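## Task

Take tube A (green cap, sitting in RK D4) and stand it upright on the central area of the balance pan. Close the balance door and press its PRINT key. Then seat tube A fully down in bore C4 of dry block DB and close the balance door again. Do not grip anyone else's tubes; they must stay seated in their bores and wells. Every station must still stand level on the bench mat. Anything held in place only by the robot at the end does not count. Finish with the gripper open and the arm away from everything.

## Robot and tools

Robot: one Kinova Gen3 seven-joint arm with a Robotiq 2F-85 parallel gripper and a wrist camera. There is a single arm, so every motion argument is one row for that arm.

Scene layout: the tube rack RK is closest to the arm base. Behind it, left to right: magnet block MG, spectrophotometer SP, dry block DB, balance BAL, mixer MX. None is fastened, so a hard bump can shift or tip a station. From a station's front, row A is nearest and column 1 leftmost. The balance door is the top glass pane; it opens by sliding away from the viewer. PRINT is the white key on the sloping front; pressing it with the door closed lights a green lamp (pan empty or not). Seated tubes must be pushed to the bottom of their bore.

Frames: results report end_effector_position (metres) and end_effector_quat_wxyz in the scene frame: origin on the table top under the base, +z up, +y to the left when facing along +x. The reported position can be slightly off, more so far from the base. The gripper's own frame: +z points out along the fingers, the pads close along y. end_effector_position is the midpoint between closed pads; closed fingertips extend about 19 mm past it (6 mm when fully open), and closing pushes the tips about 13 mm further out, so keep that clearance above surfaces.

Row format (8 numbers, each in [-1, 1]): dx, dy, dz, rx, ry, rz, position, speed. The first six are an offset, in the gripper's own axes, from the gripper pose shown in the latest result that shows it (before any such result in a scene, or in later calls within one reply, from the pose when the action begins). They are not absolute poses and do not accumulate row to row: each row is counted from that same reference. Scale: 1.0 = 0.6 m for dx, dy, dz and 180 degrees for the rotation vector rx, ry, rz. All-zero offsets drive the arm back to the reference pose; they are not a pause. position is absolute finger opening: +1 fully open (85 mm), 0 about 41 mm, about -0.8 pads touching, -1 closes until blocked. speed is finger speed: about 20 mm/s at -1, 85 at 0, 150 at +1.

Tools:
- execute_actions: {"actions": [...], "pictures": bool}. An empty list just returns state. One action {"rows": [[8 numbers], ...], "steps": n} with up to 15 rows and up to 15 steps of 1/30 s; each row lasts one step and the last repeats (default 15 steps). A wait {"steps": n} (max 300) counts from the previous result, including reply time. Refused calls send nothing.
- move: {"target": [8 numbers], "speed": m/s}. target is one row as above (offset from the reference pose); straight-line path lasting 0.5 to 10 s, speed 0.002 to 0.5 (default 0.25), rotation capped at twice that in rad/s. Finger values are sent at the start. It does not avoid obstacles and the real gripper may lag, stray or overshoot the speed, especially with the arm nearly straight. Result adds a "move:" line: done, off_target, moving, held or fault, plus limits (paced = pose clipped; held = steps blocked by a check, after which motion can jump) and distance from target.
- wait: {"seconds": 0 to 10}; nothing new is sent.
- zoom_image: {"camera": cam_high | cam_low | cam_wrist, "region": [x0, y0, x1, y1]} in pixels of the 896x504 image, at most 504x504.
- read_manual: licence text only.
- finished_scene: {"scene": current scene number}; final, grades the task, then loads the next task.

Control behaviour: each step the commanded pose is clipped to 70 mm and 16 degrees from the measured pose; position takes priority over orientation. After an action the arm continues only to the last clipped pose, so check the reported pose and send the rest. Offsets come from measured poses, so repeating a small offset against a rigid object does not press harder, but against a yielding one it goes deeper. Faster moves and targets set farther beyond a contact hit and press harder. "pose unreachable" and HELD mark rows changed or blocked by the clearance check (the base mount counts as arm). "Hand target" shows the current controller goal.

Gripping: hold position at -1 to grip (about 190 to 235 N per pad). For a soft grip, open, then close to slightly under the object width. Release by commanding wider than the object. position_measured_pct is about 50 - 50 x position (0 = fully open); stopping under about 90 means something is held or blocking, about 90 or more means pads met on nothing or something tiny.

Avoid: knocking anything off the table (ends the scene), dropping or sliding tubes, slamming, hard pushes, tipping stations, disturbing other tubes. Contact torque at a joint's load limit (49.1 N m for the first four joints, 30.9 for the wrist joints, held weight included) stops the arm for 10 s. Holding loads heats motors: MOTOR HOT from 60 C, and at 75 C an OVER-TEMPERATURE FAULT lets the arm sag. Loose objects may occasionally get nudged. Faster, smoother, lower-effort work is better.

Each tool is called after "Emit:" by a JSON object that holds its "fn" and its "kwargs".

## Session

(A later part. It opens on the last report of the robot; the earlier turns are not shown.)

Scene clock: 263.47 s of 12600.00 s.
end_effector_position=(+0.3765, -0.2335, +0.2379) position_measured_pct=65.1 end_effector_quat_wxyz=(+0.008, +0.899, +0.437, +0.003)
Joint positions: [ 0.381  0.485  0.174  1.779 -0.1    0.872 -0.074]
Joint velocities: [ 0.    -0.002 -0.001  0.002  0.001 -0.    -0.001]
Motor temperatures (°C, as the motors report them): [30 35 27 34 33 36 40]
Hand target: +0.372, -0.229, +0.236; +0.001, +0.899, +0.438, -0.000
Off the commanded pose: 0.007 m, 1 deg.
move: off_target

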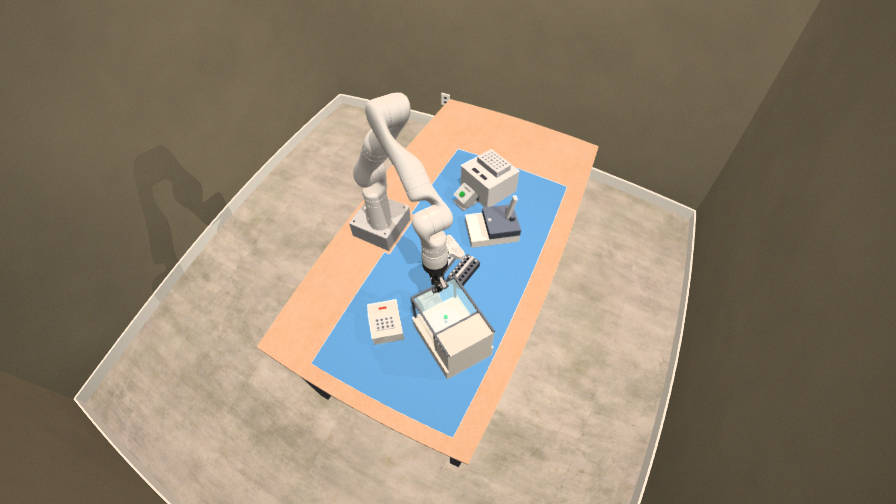

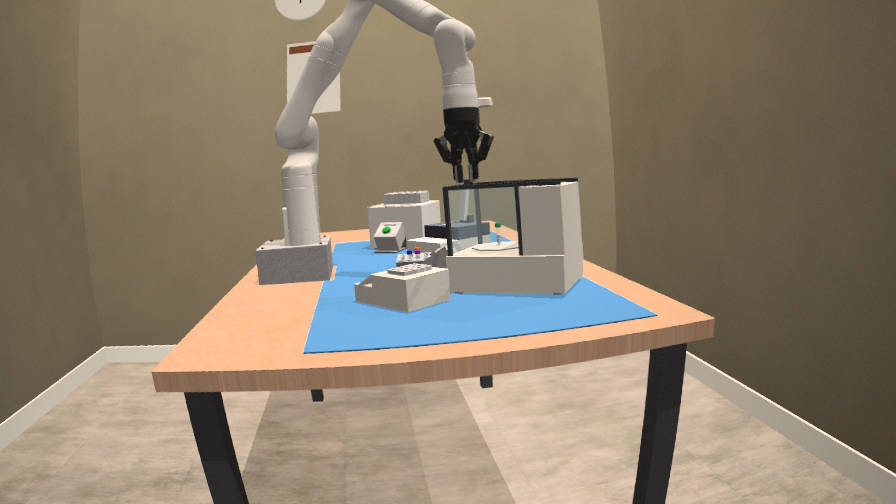

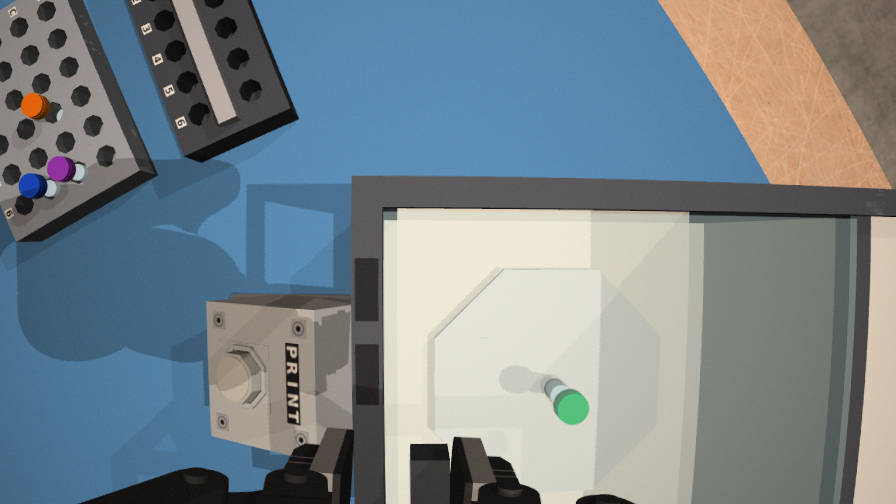

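Emit:
{"fn": "move", "kwargs": {"target": [0,0.015,0,0,0,0,-0.3,0], "speed": 0.01}}

Emit:
{"fn": "move", "kwargs": {"target": [0,0,-0.1,0,0,0,-1,0], "speed": 0.08}}

Scene clock: 268.77 s of 12600.00 s.
end_effector_position=(+0.3836, -0.2390, +0.2382) position_measured_pct=65.1 end_effector_quat_wxyz=(+0.008, +0.899, +0.437, +0.004)
Joint positions: [ 0.387  0.501  0.173  1.748 -0.102  0.886 -0.071]
Joint velocities: [ 0.001  0.003 -0.    -0.005 -0.001  0.003  0.001]
Motor temperatures (°C, as the motors report them): [30 35 27 34 33 36 40]
Hand target: +0.384, -0.239, +0.238; +0.008, +0.899, +0.437, +0.003
Off the commanded pose: 0.000 m, 0 deg.
move: done

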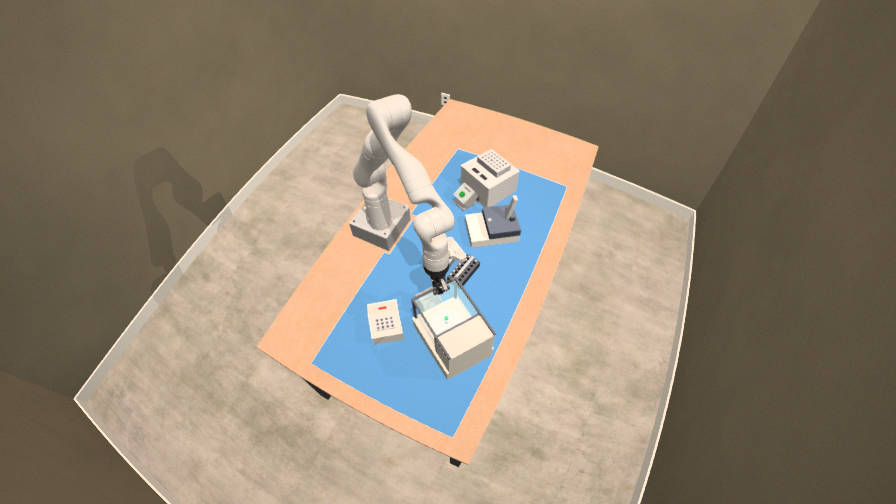

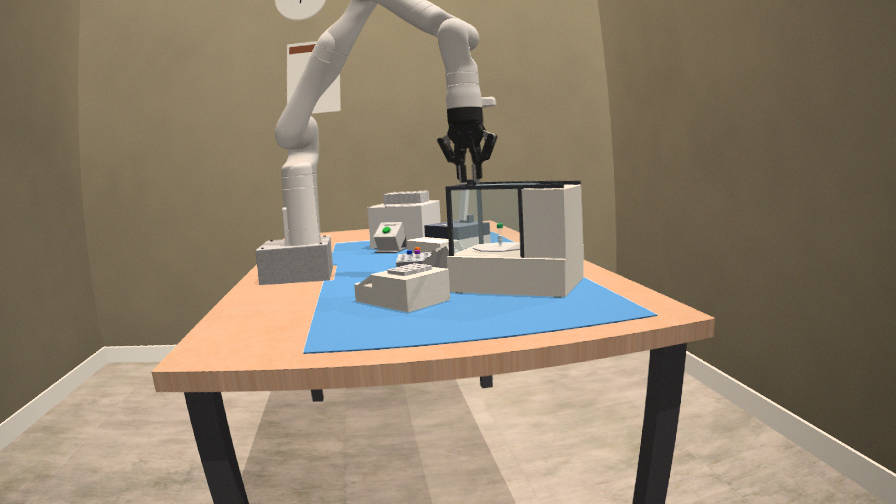

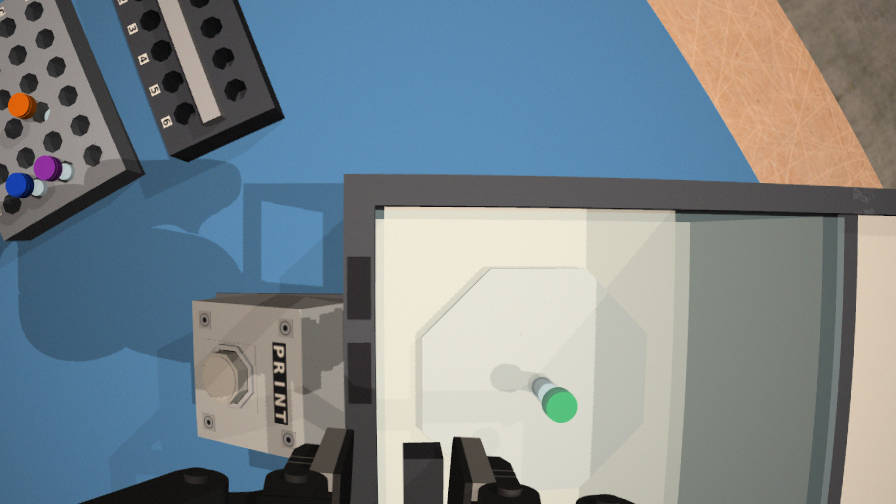

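Scene clock: 269.90 s of 12600.00 s.
end_effector_position=(+0.3826, -0.2382, +0.2980) position_measured_pct=91.7 end_effector_quat_wxyz=(+0.008, +0.899, +0.437, +0.004)
Joint positions: [ 0.374  0.419  0.187  1.658 -0.083  1.057 -0.087]
Joint velocities: [-0.001 -0.003  0.002 -0.002  0.001  0.002  0.   ]
Motor temperatures (°C, as the motors report them): [30 35 27 34 33 36 40]
Hand target: +0.383, -0.238, +0.298; +0.008, +0.899, +0.437, +0.004
Off the commanded pose: 0.000 m, 0 deg.
move: done

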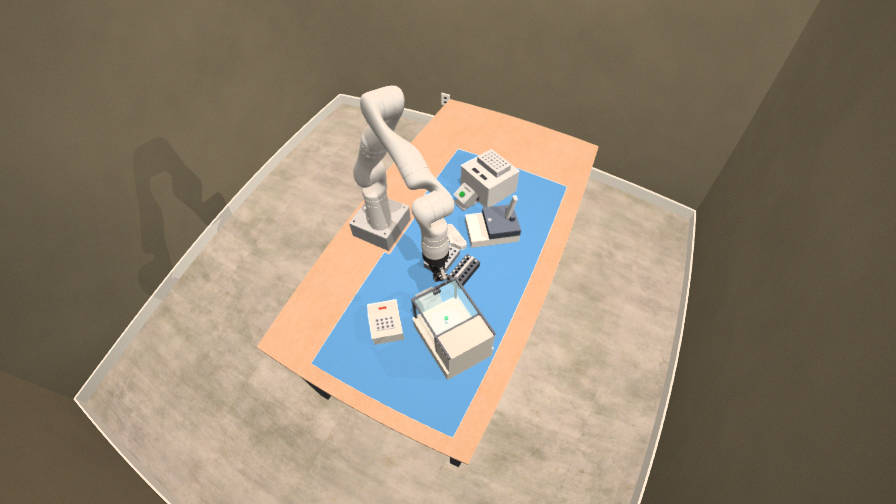

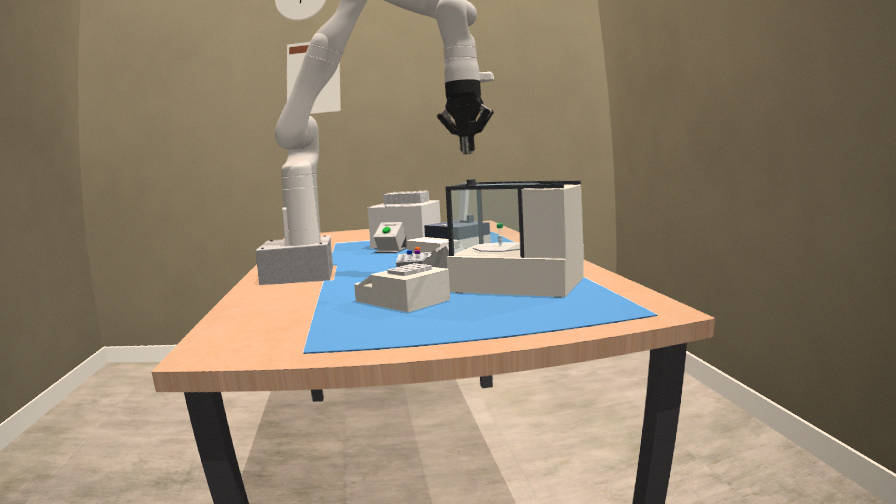

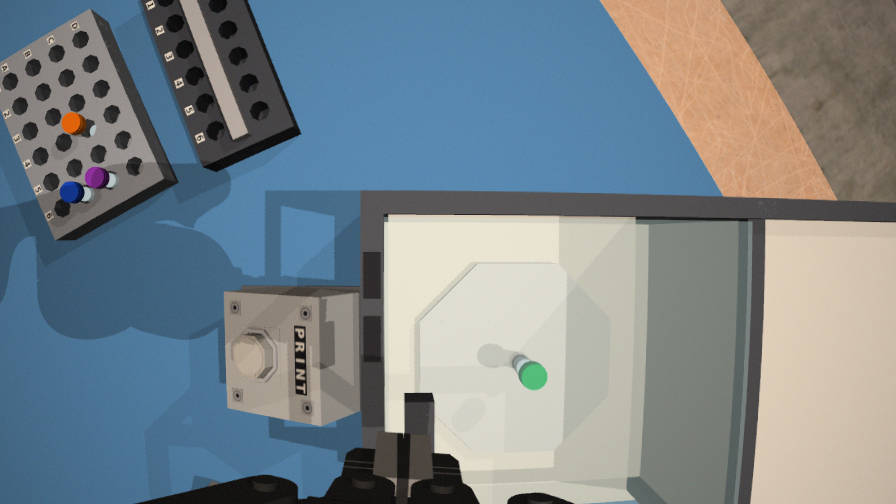

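Emit:
{"fn": "move", "kwargs": {"target": [-0.012,-0.146,0.13,0,0,0,-1,0], "speed": 0.15}}

Scene clock: 277.30 s of 12600.00 s.
end_effector_position=(+0.3102, -0.1912, +0.2183) position_measured_pct=91.7 end_effector_quat_wxyz=(+0.008, +0.899, +0.437, +0.003)
Joint positions: [ 0.357  0.375  0.168  2.057 -0.088  0.702 -0.093]
Joint velocities: [-0.    -0.001 -0.001  0.005  0.    -0.007  0.001]
Motor temperatures (°C, as the motors report them): [30 35 27 34 33 36 40]
Hand target: +0.310, -0.191, +0.218; +0.008, +0.899, +0.437, +0.003
Off the commanded pose: 0.001 m, 0 deg.
move: done

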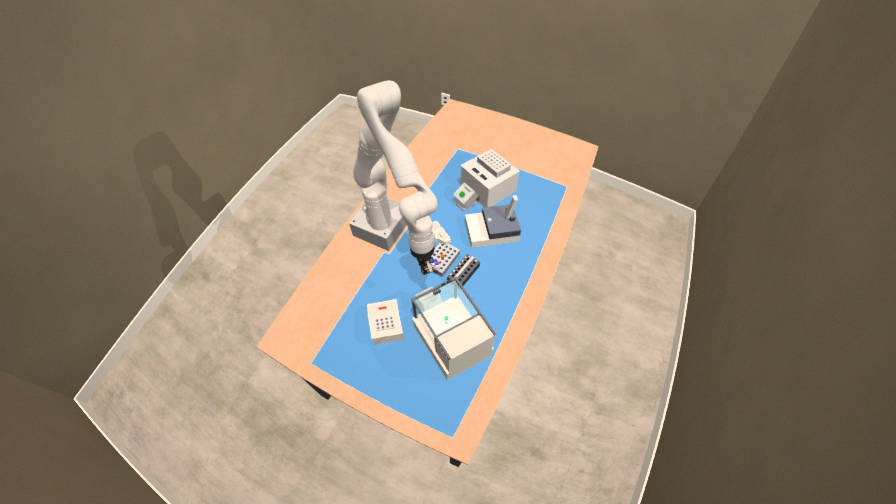

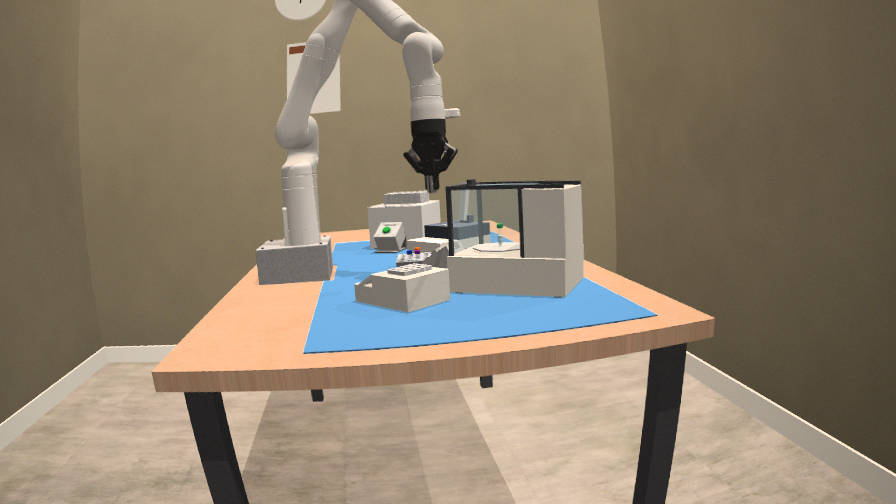

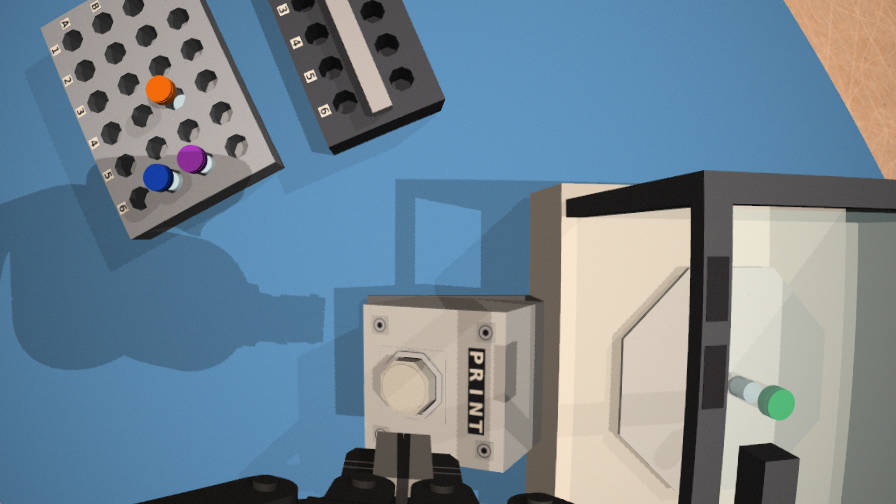

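Emit:
{"fn": "move", "kwargs": {"target": [-0.008,0,0.1,0.0054,0,0,-1,0], "speed": 0.08}}

Scene clock: 287.87 s of 12600.00 s.
end_effector_position=(+0.3083, -0.1958, +0.1587) position_measured_pct=91.7 end_effector_quat_wxyz=(+0.001, +0.899, +0.437, -0.000)
Joint positions: [ 0.403  0.516  0.136  2.103 -0.127  0.532 -0.042]
Joint velocities: [ 0.002  0.006  0.    -0.001 -0.001 -0.001  0.001]
Motor temperatures (°C, as the motors report them): [30 35 27 34 33 36 40]
Hand target: +0.308, -0.196, +0.158; +0.001, +0.899, +0.437, -0.000
Off the commanded pose: 0.000 m, 0 deg.
move: done

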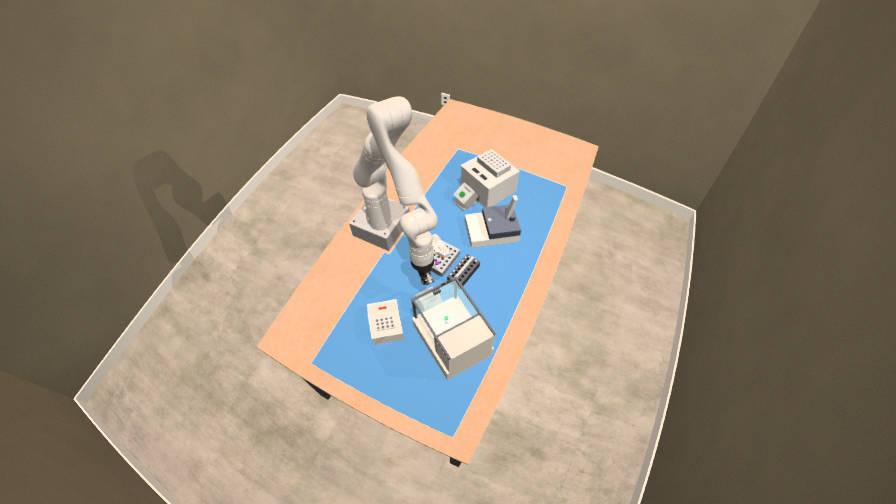

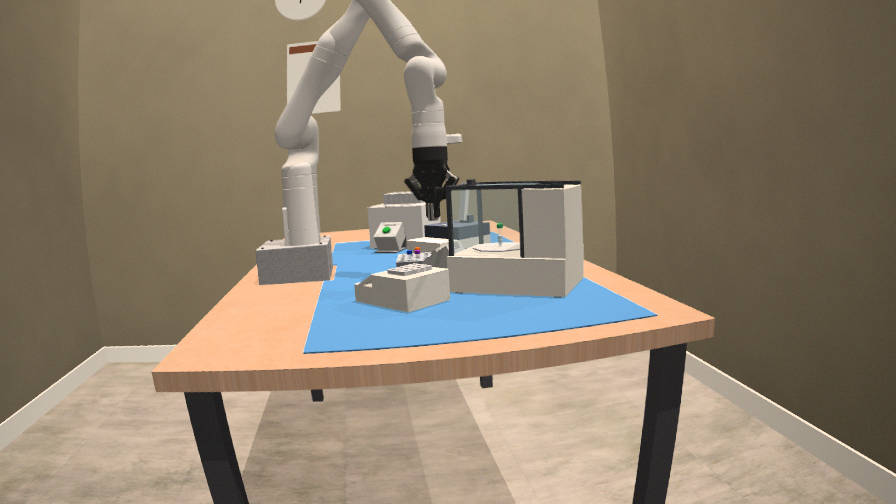

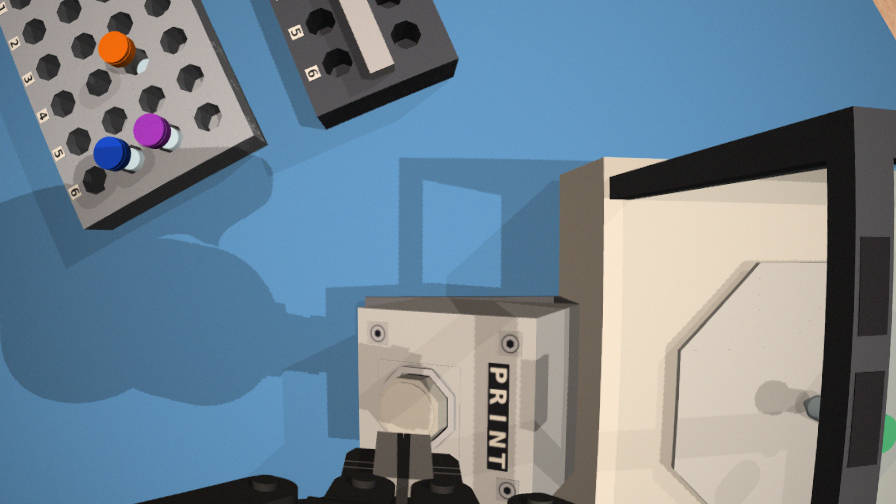

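Emit:
{"fn": "move", "kwargs": {"target": [-0.003,0.003,0,0,0,-0.5,-1,0], "speed": 0.15}}

Emit:
{"fn": "move", "kwargs": {"target": [0,0,0.09,0,0,0,-1,0], "speed": 0.04}}

Scene clock: 301.30 s of 12600.00 s.
end_effector_position=(+0.3085, -0.1984, +0.1587) position_measured_pct=91.7 end_effector_quat_wxyz=(+0.000, +0.326, +0.945, -0.001)
Joint positions: [ 0.734  0.529 -0.306  2.086  0.293  0.568  1.118]
Joint velocities: [ 0.005  0.001 -0.003 -0.001  0.001  0.001  0.008]
Motor temperatures (°C, as the motors report them): [30 35 27 34 33 36 40]
Hand target: +0.308, -0.198, +0.159; +0.000, +0.326, +0.945, -0.001
Off the commanded pose: 0.000 m, 0 deg.
move: done

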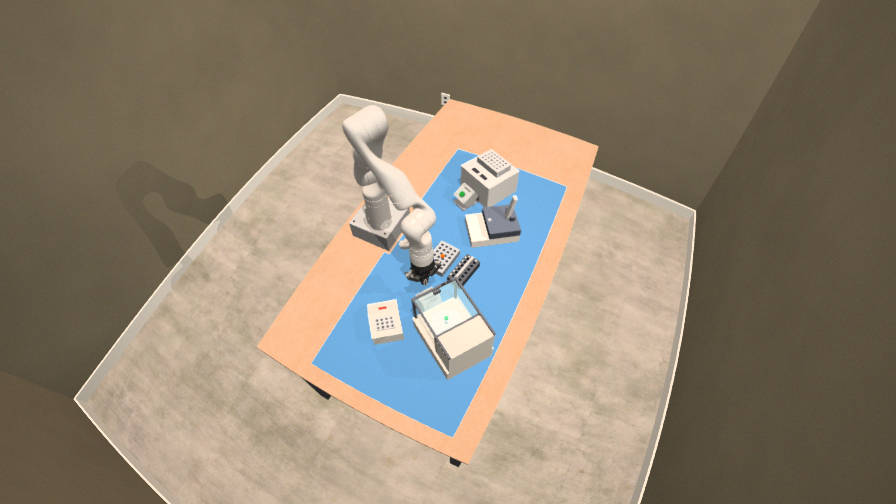

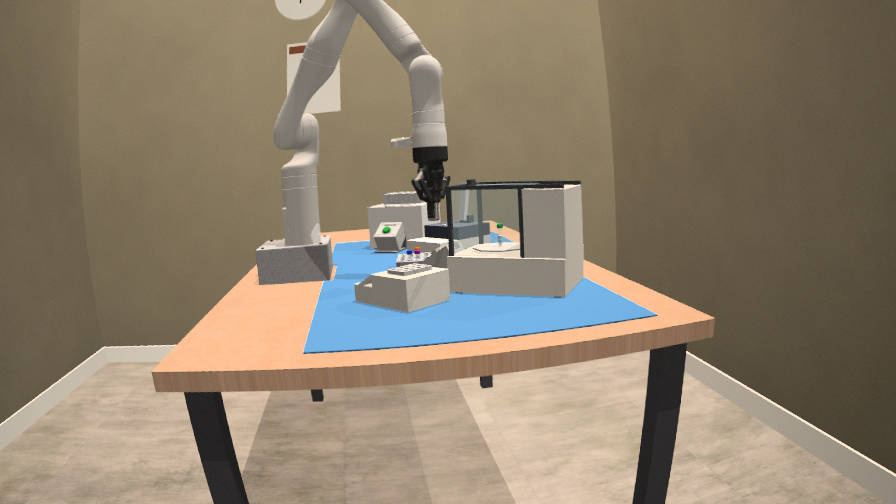

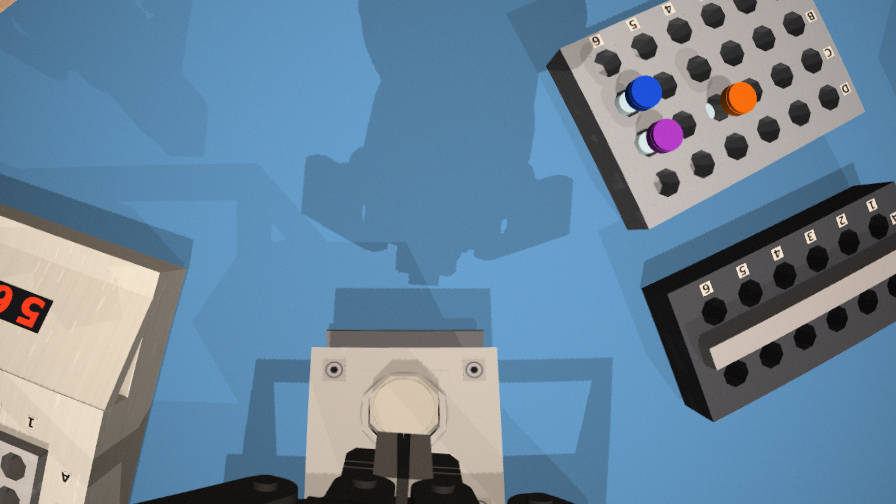

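Scene clock: 302.97 s of 12600.00 s.
end_effector_position=(+0.3086, -0.1988, +0.1050) position_measured_pct=91.7 end_effector_quat_wxyz=(+0.000, +0.327, +0.945, -0.001)
Joint positions: [ 0.673  0.656 -0.226  2.121  0.366  0.403  1.052]
Joint velocities: [-0.003  0.005  0.001  0.     0.001 -0.003 -0.002]
Motor temperatures (°C, as the motors report them): [30 35 27 34 33 36 40]
Hand target: +0.309, -0.199, +0.105; +0.000, +0.327, +0.945, -0.001
Off the commanded pose: 0.000 m, 0 deg.
move: done

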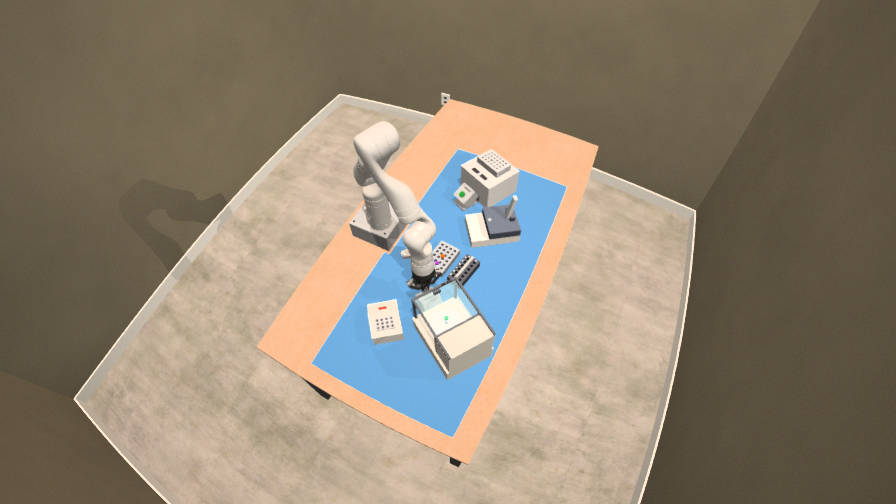

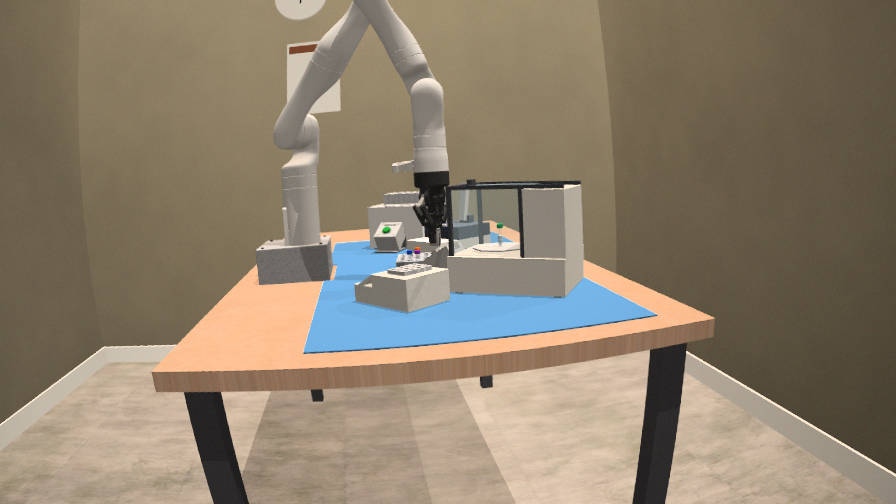

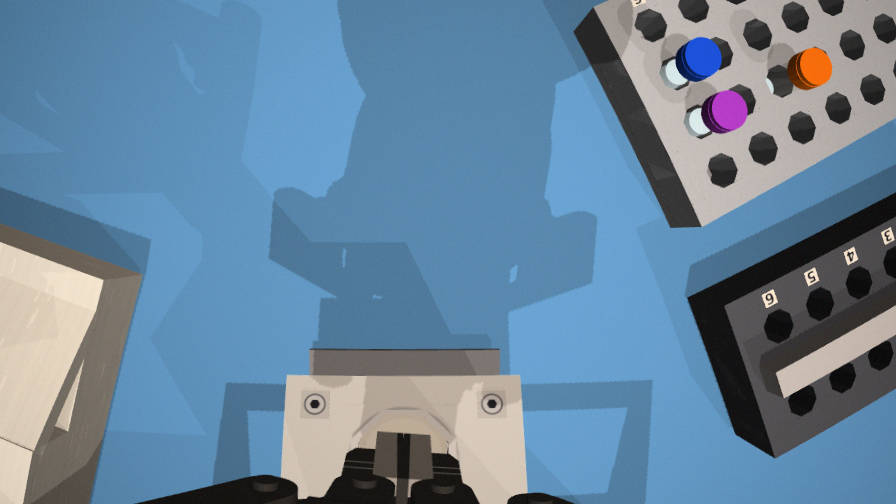

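Emit:
{"fn": "move", "kwargs": {"target": [-0.004,0,0.024,0,0,0,-1,0], "speed": 0.006}}

Scene clock: 313.23 s of 12600.00 s.
end_effector_position=(+0.3107, -0.2002, +0.0936) position_measured_pct=91.7 end_effector_quat_wxyz=(+0.002, +0.326, +0.945, -0.002)
Joint positions: [ 0.657  0.686 -0.205  2.12   0.38   0.369  1.04 ]
Joint velocities: [-0.001 -0.     0.002  0.003  0.001 -0.     0.001]
Motor temperatures (°C, as the motors report them): [30 35 27 34 33 36 40]
Hand target: +0.311, -0.200, +0.091; +0.000, +0.327, +0.945, -0.001
Off the commanded pose: 0.003 m, 0 deg.
move: done

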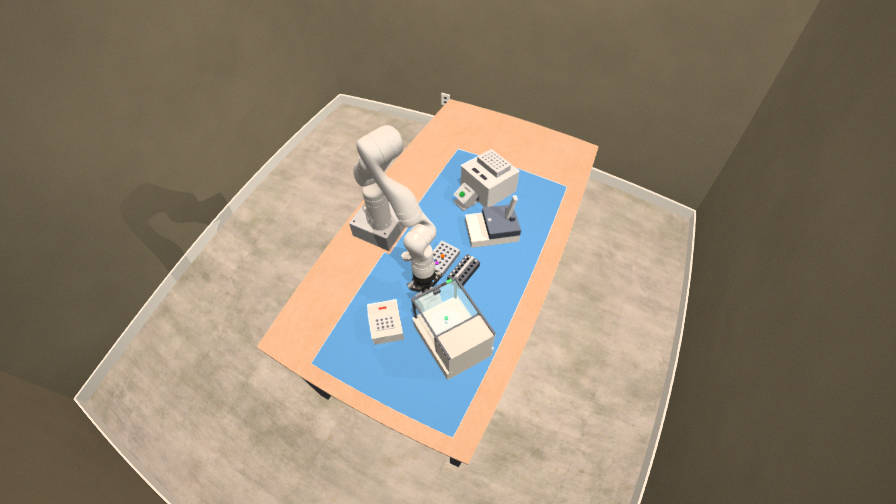

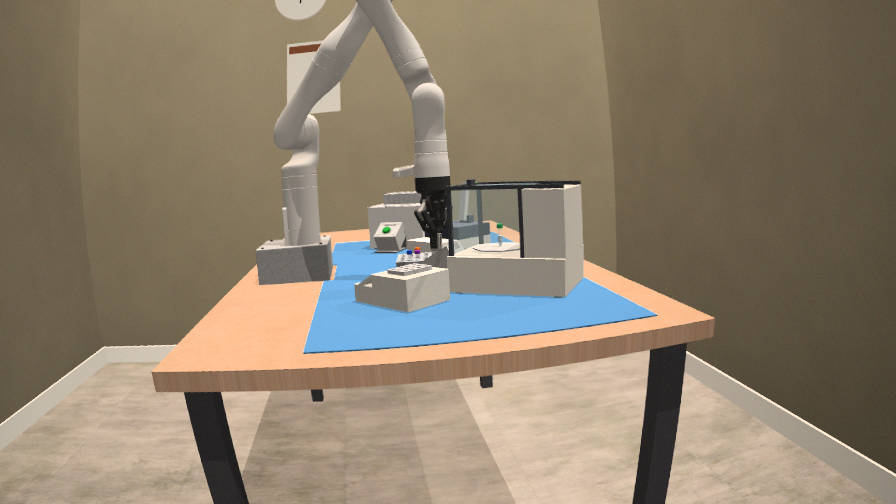

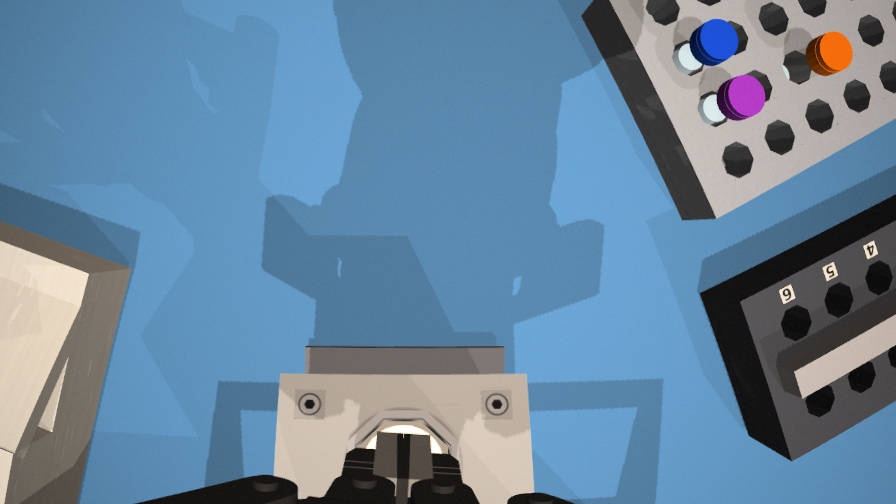

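Emit:
{"fn": "zoom_image", "kwargs": {"camera": "cam_high", "region": [390,240,520,340]}}

Emit:
{"fn": "move", "kwargs": {"target": [0,0,-0.31,0,0,0,-0.3,0], "speed": 0.12}}

Region (390, 240, 520, 340) of cam_high's 896x504 image, scaled by 3.877, with more detail than that image has; it fills the top 388 rows of this view, and the rest is white.

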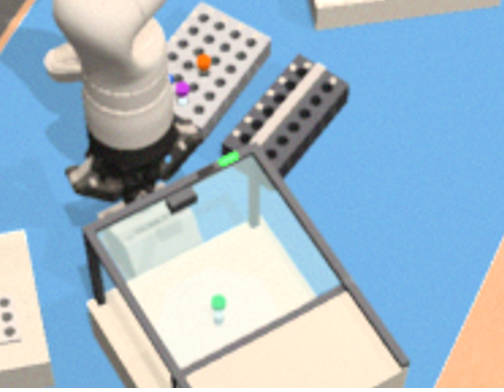

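Scene clock: 318.40 s of 12600.00 s.
end_effector_position=(+0.3101, -0.1988, +0.2791) position_measured_pct=65.1 end_effector_quat_wxyz=(+0.001, +0.326, +0.945, -0.002)
Joint positions: [ 0.808  0.299 -0.381  1.924  0.141  0.944  1.259]
Joint velocities: [ 0.001 -0.003  0.    -0.001 -0.     0.001  0.001]
Motor temperatures (°C, as the motors report them): [30 35 27 34 33 36 40]
Hand target: +0.310, -0.199, +0.279; +0.002, +0.326, +0.945, -0.002
Off the commanded pose: 0.001 m, 0 deg.
move: done

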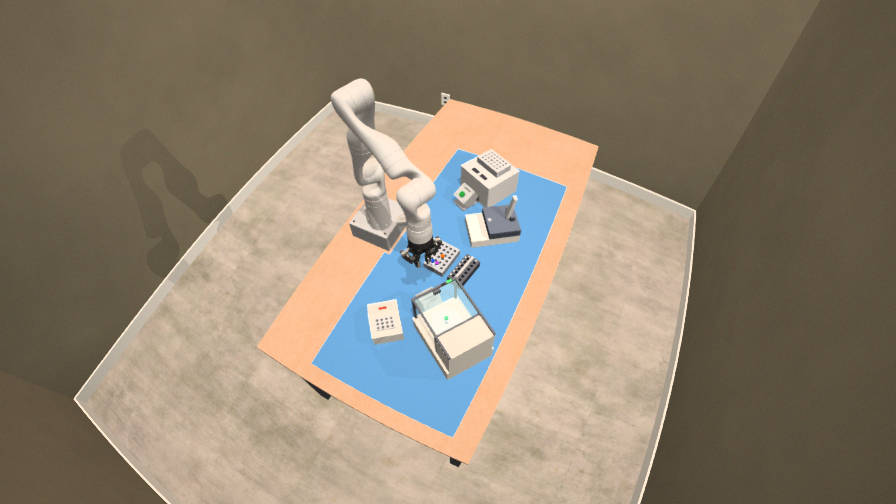

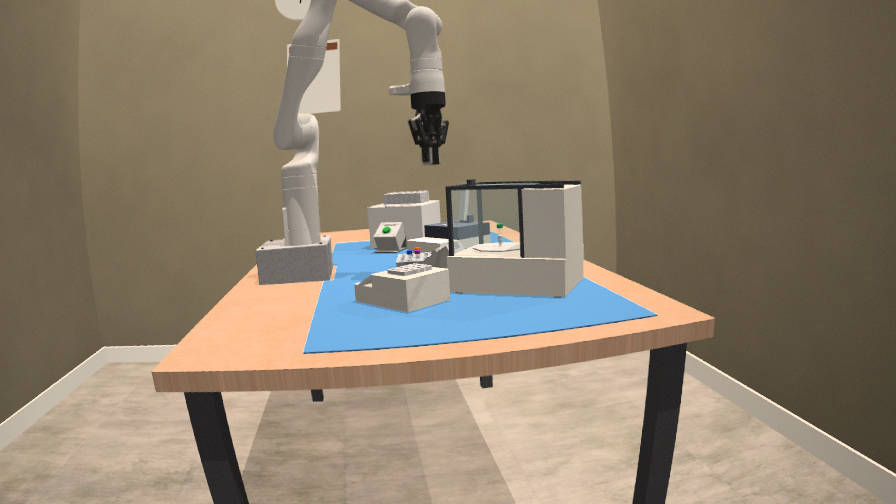

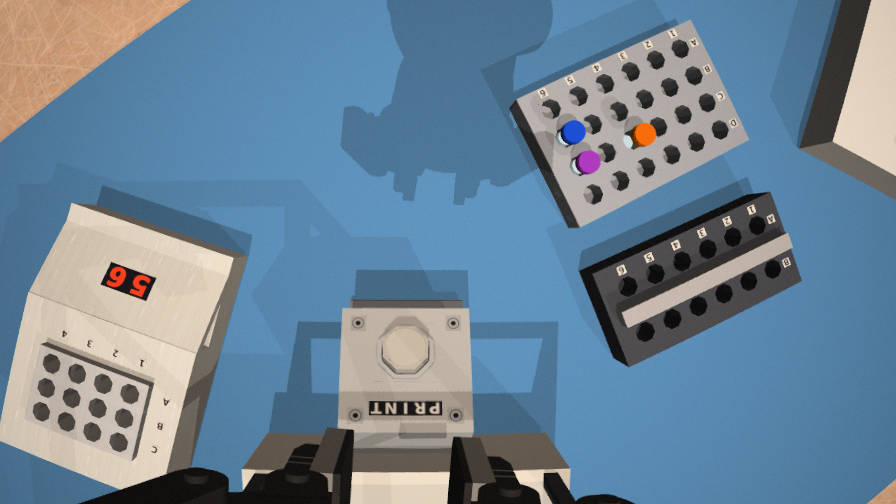

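Emit:
{"fn": "move", "kwargs": {"target": [-0.144,0.024,0,0,0,0.5,-0.3,0], "speed": 0.2}}

Scene clock: 326.97 s of 12600.00 s.
end_effector_position=(+0.3872, -0.2405, +0.2798) position_measured_pct=65.1 end_effector_quat_wxyz=(+0.002, +0.899, +0.438, +0.000)
Joint positions: [ 0.519  0.456 -0.019  1.652  0.014  1.032 -0.177]
Joint velocities: [-0.003  0.002  0.001 -0.002  0.     0.001 -0.007]
Motor temperatures (°C, as the motors report them): [30 35 27 34 33 36 40]
Hand target: +0.387, -0.240, +0.280; +0.002, +0.899, +0.438, -0.000
Off the commanded pose: 0.000 m, 0 deg.
move: done

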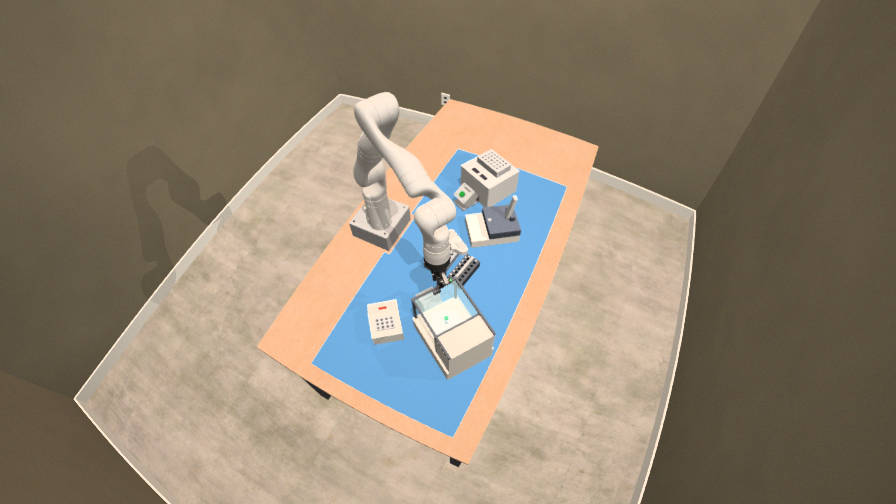

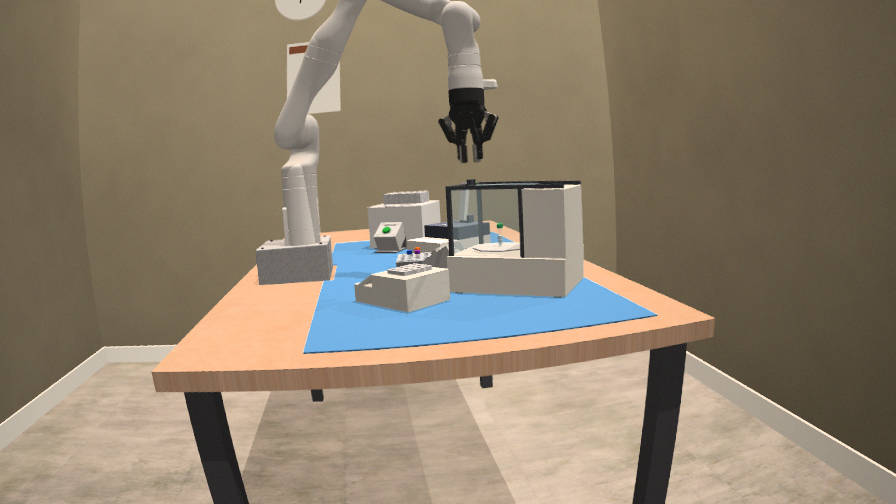

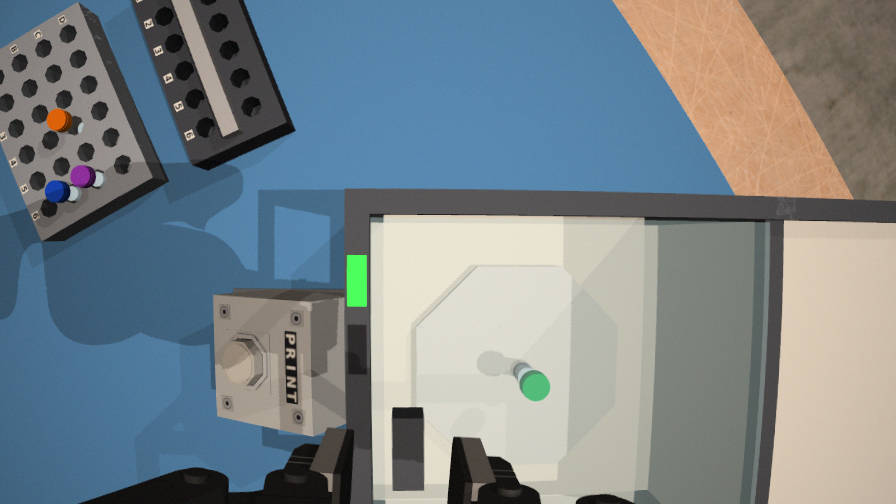

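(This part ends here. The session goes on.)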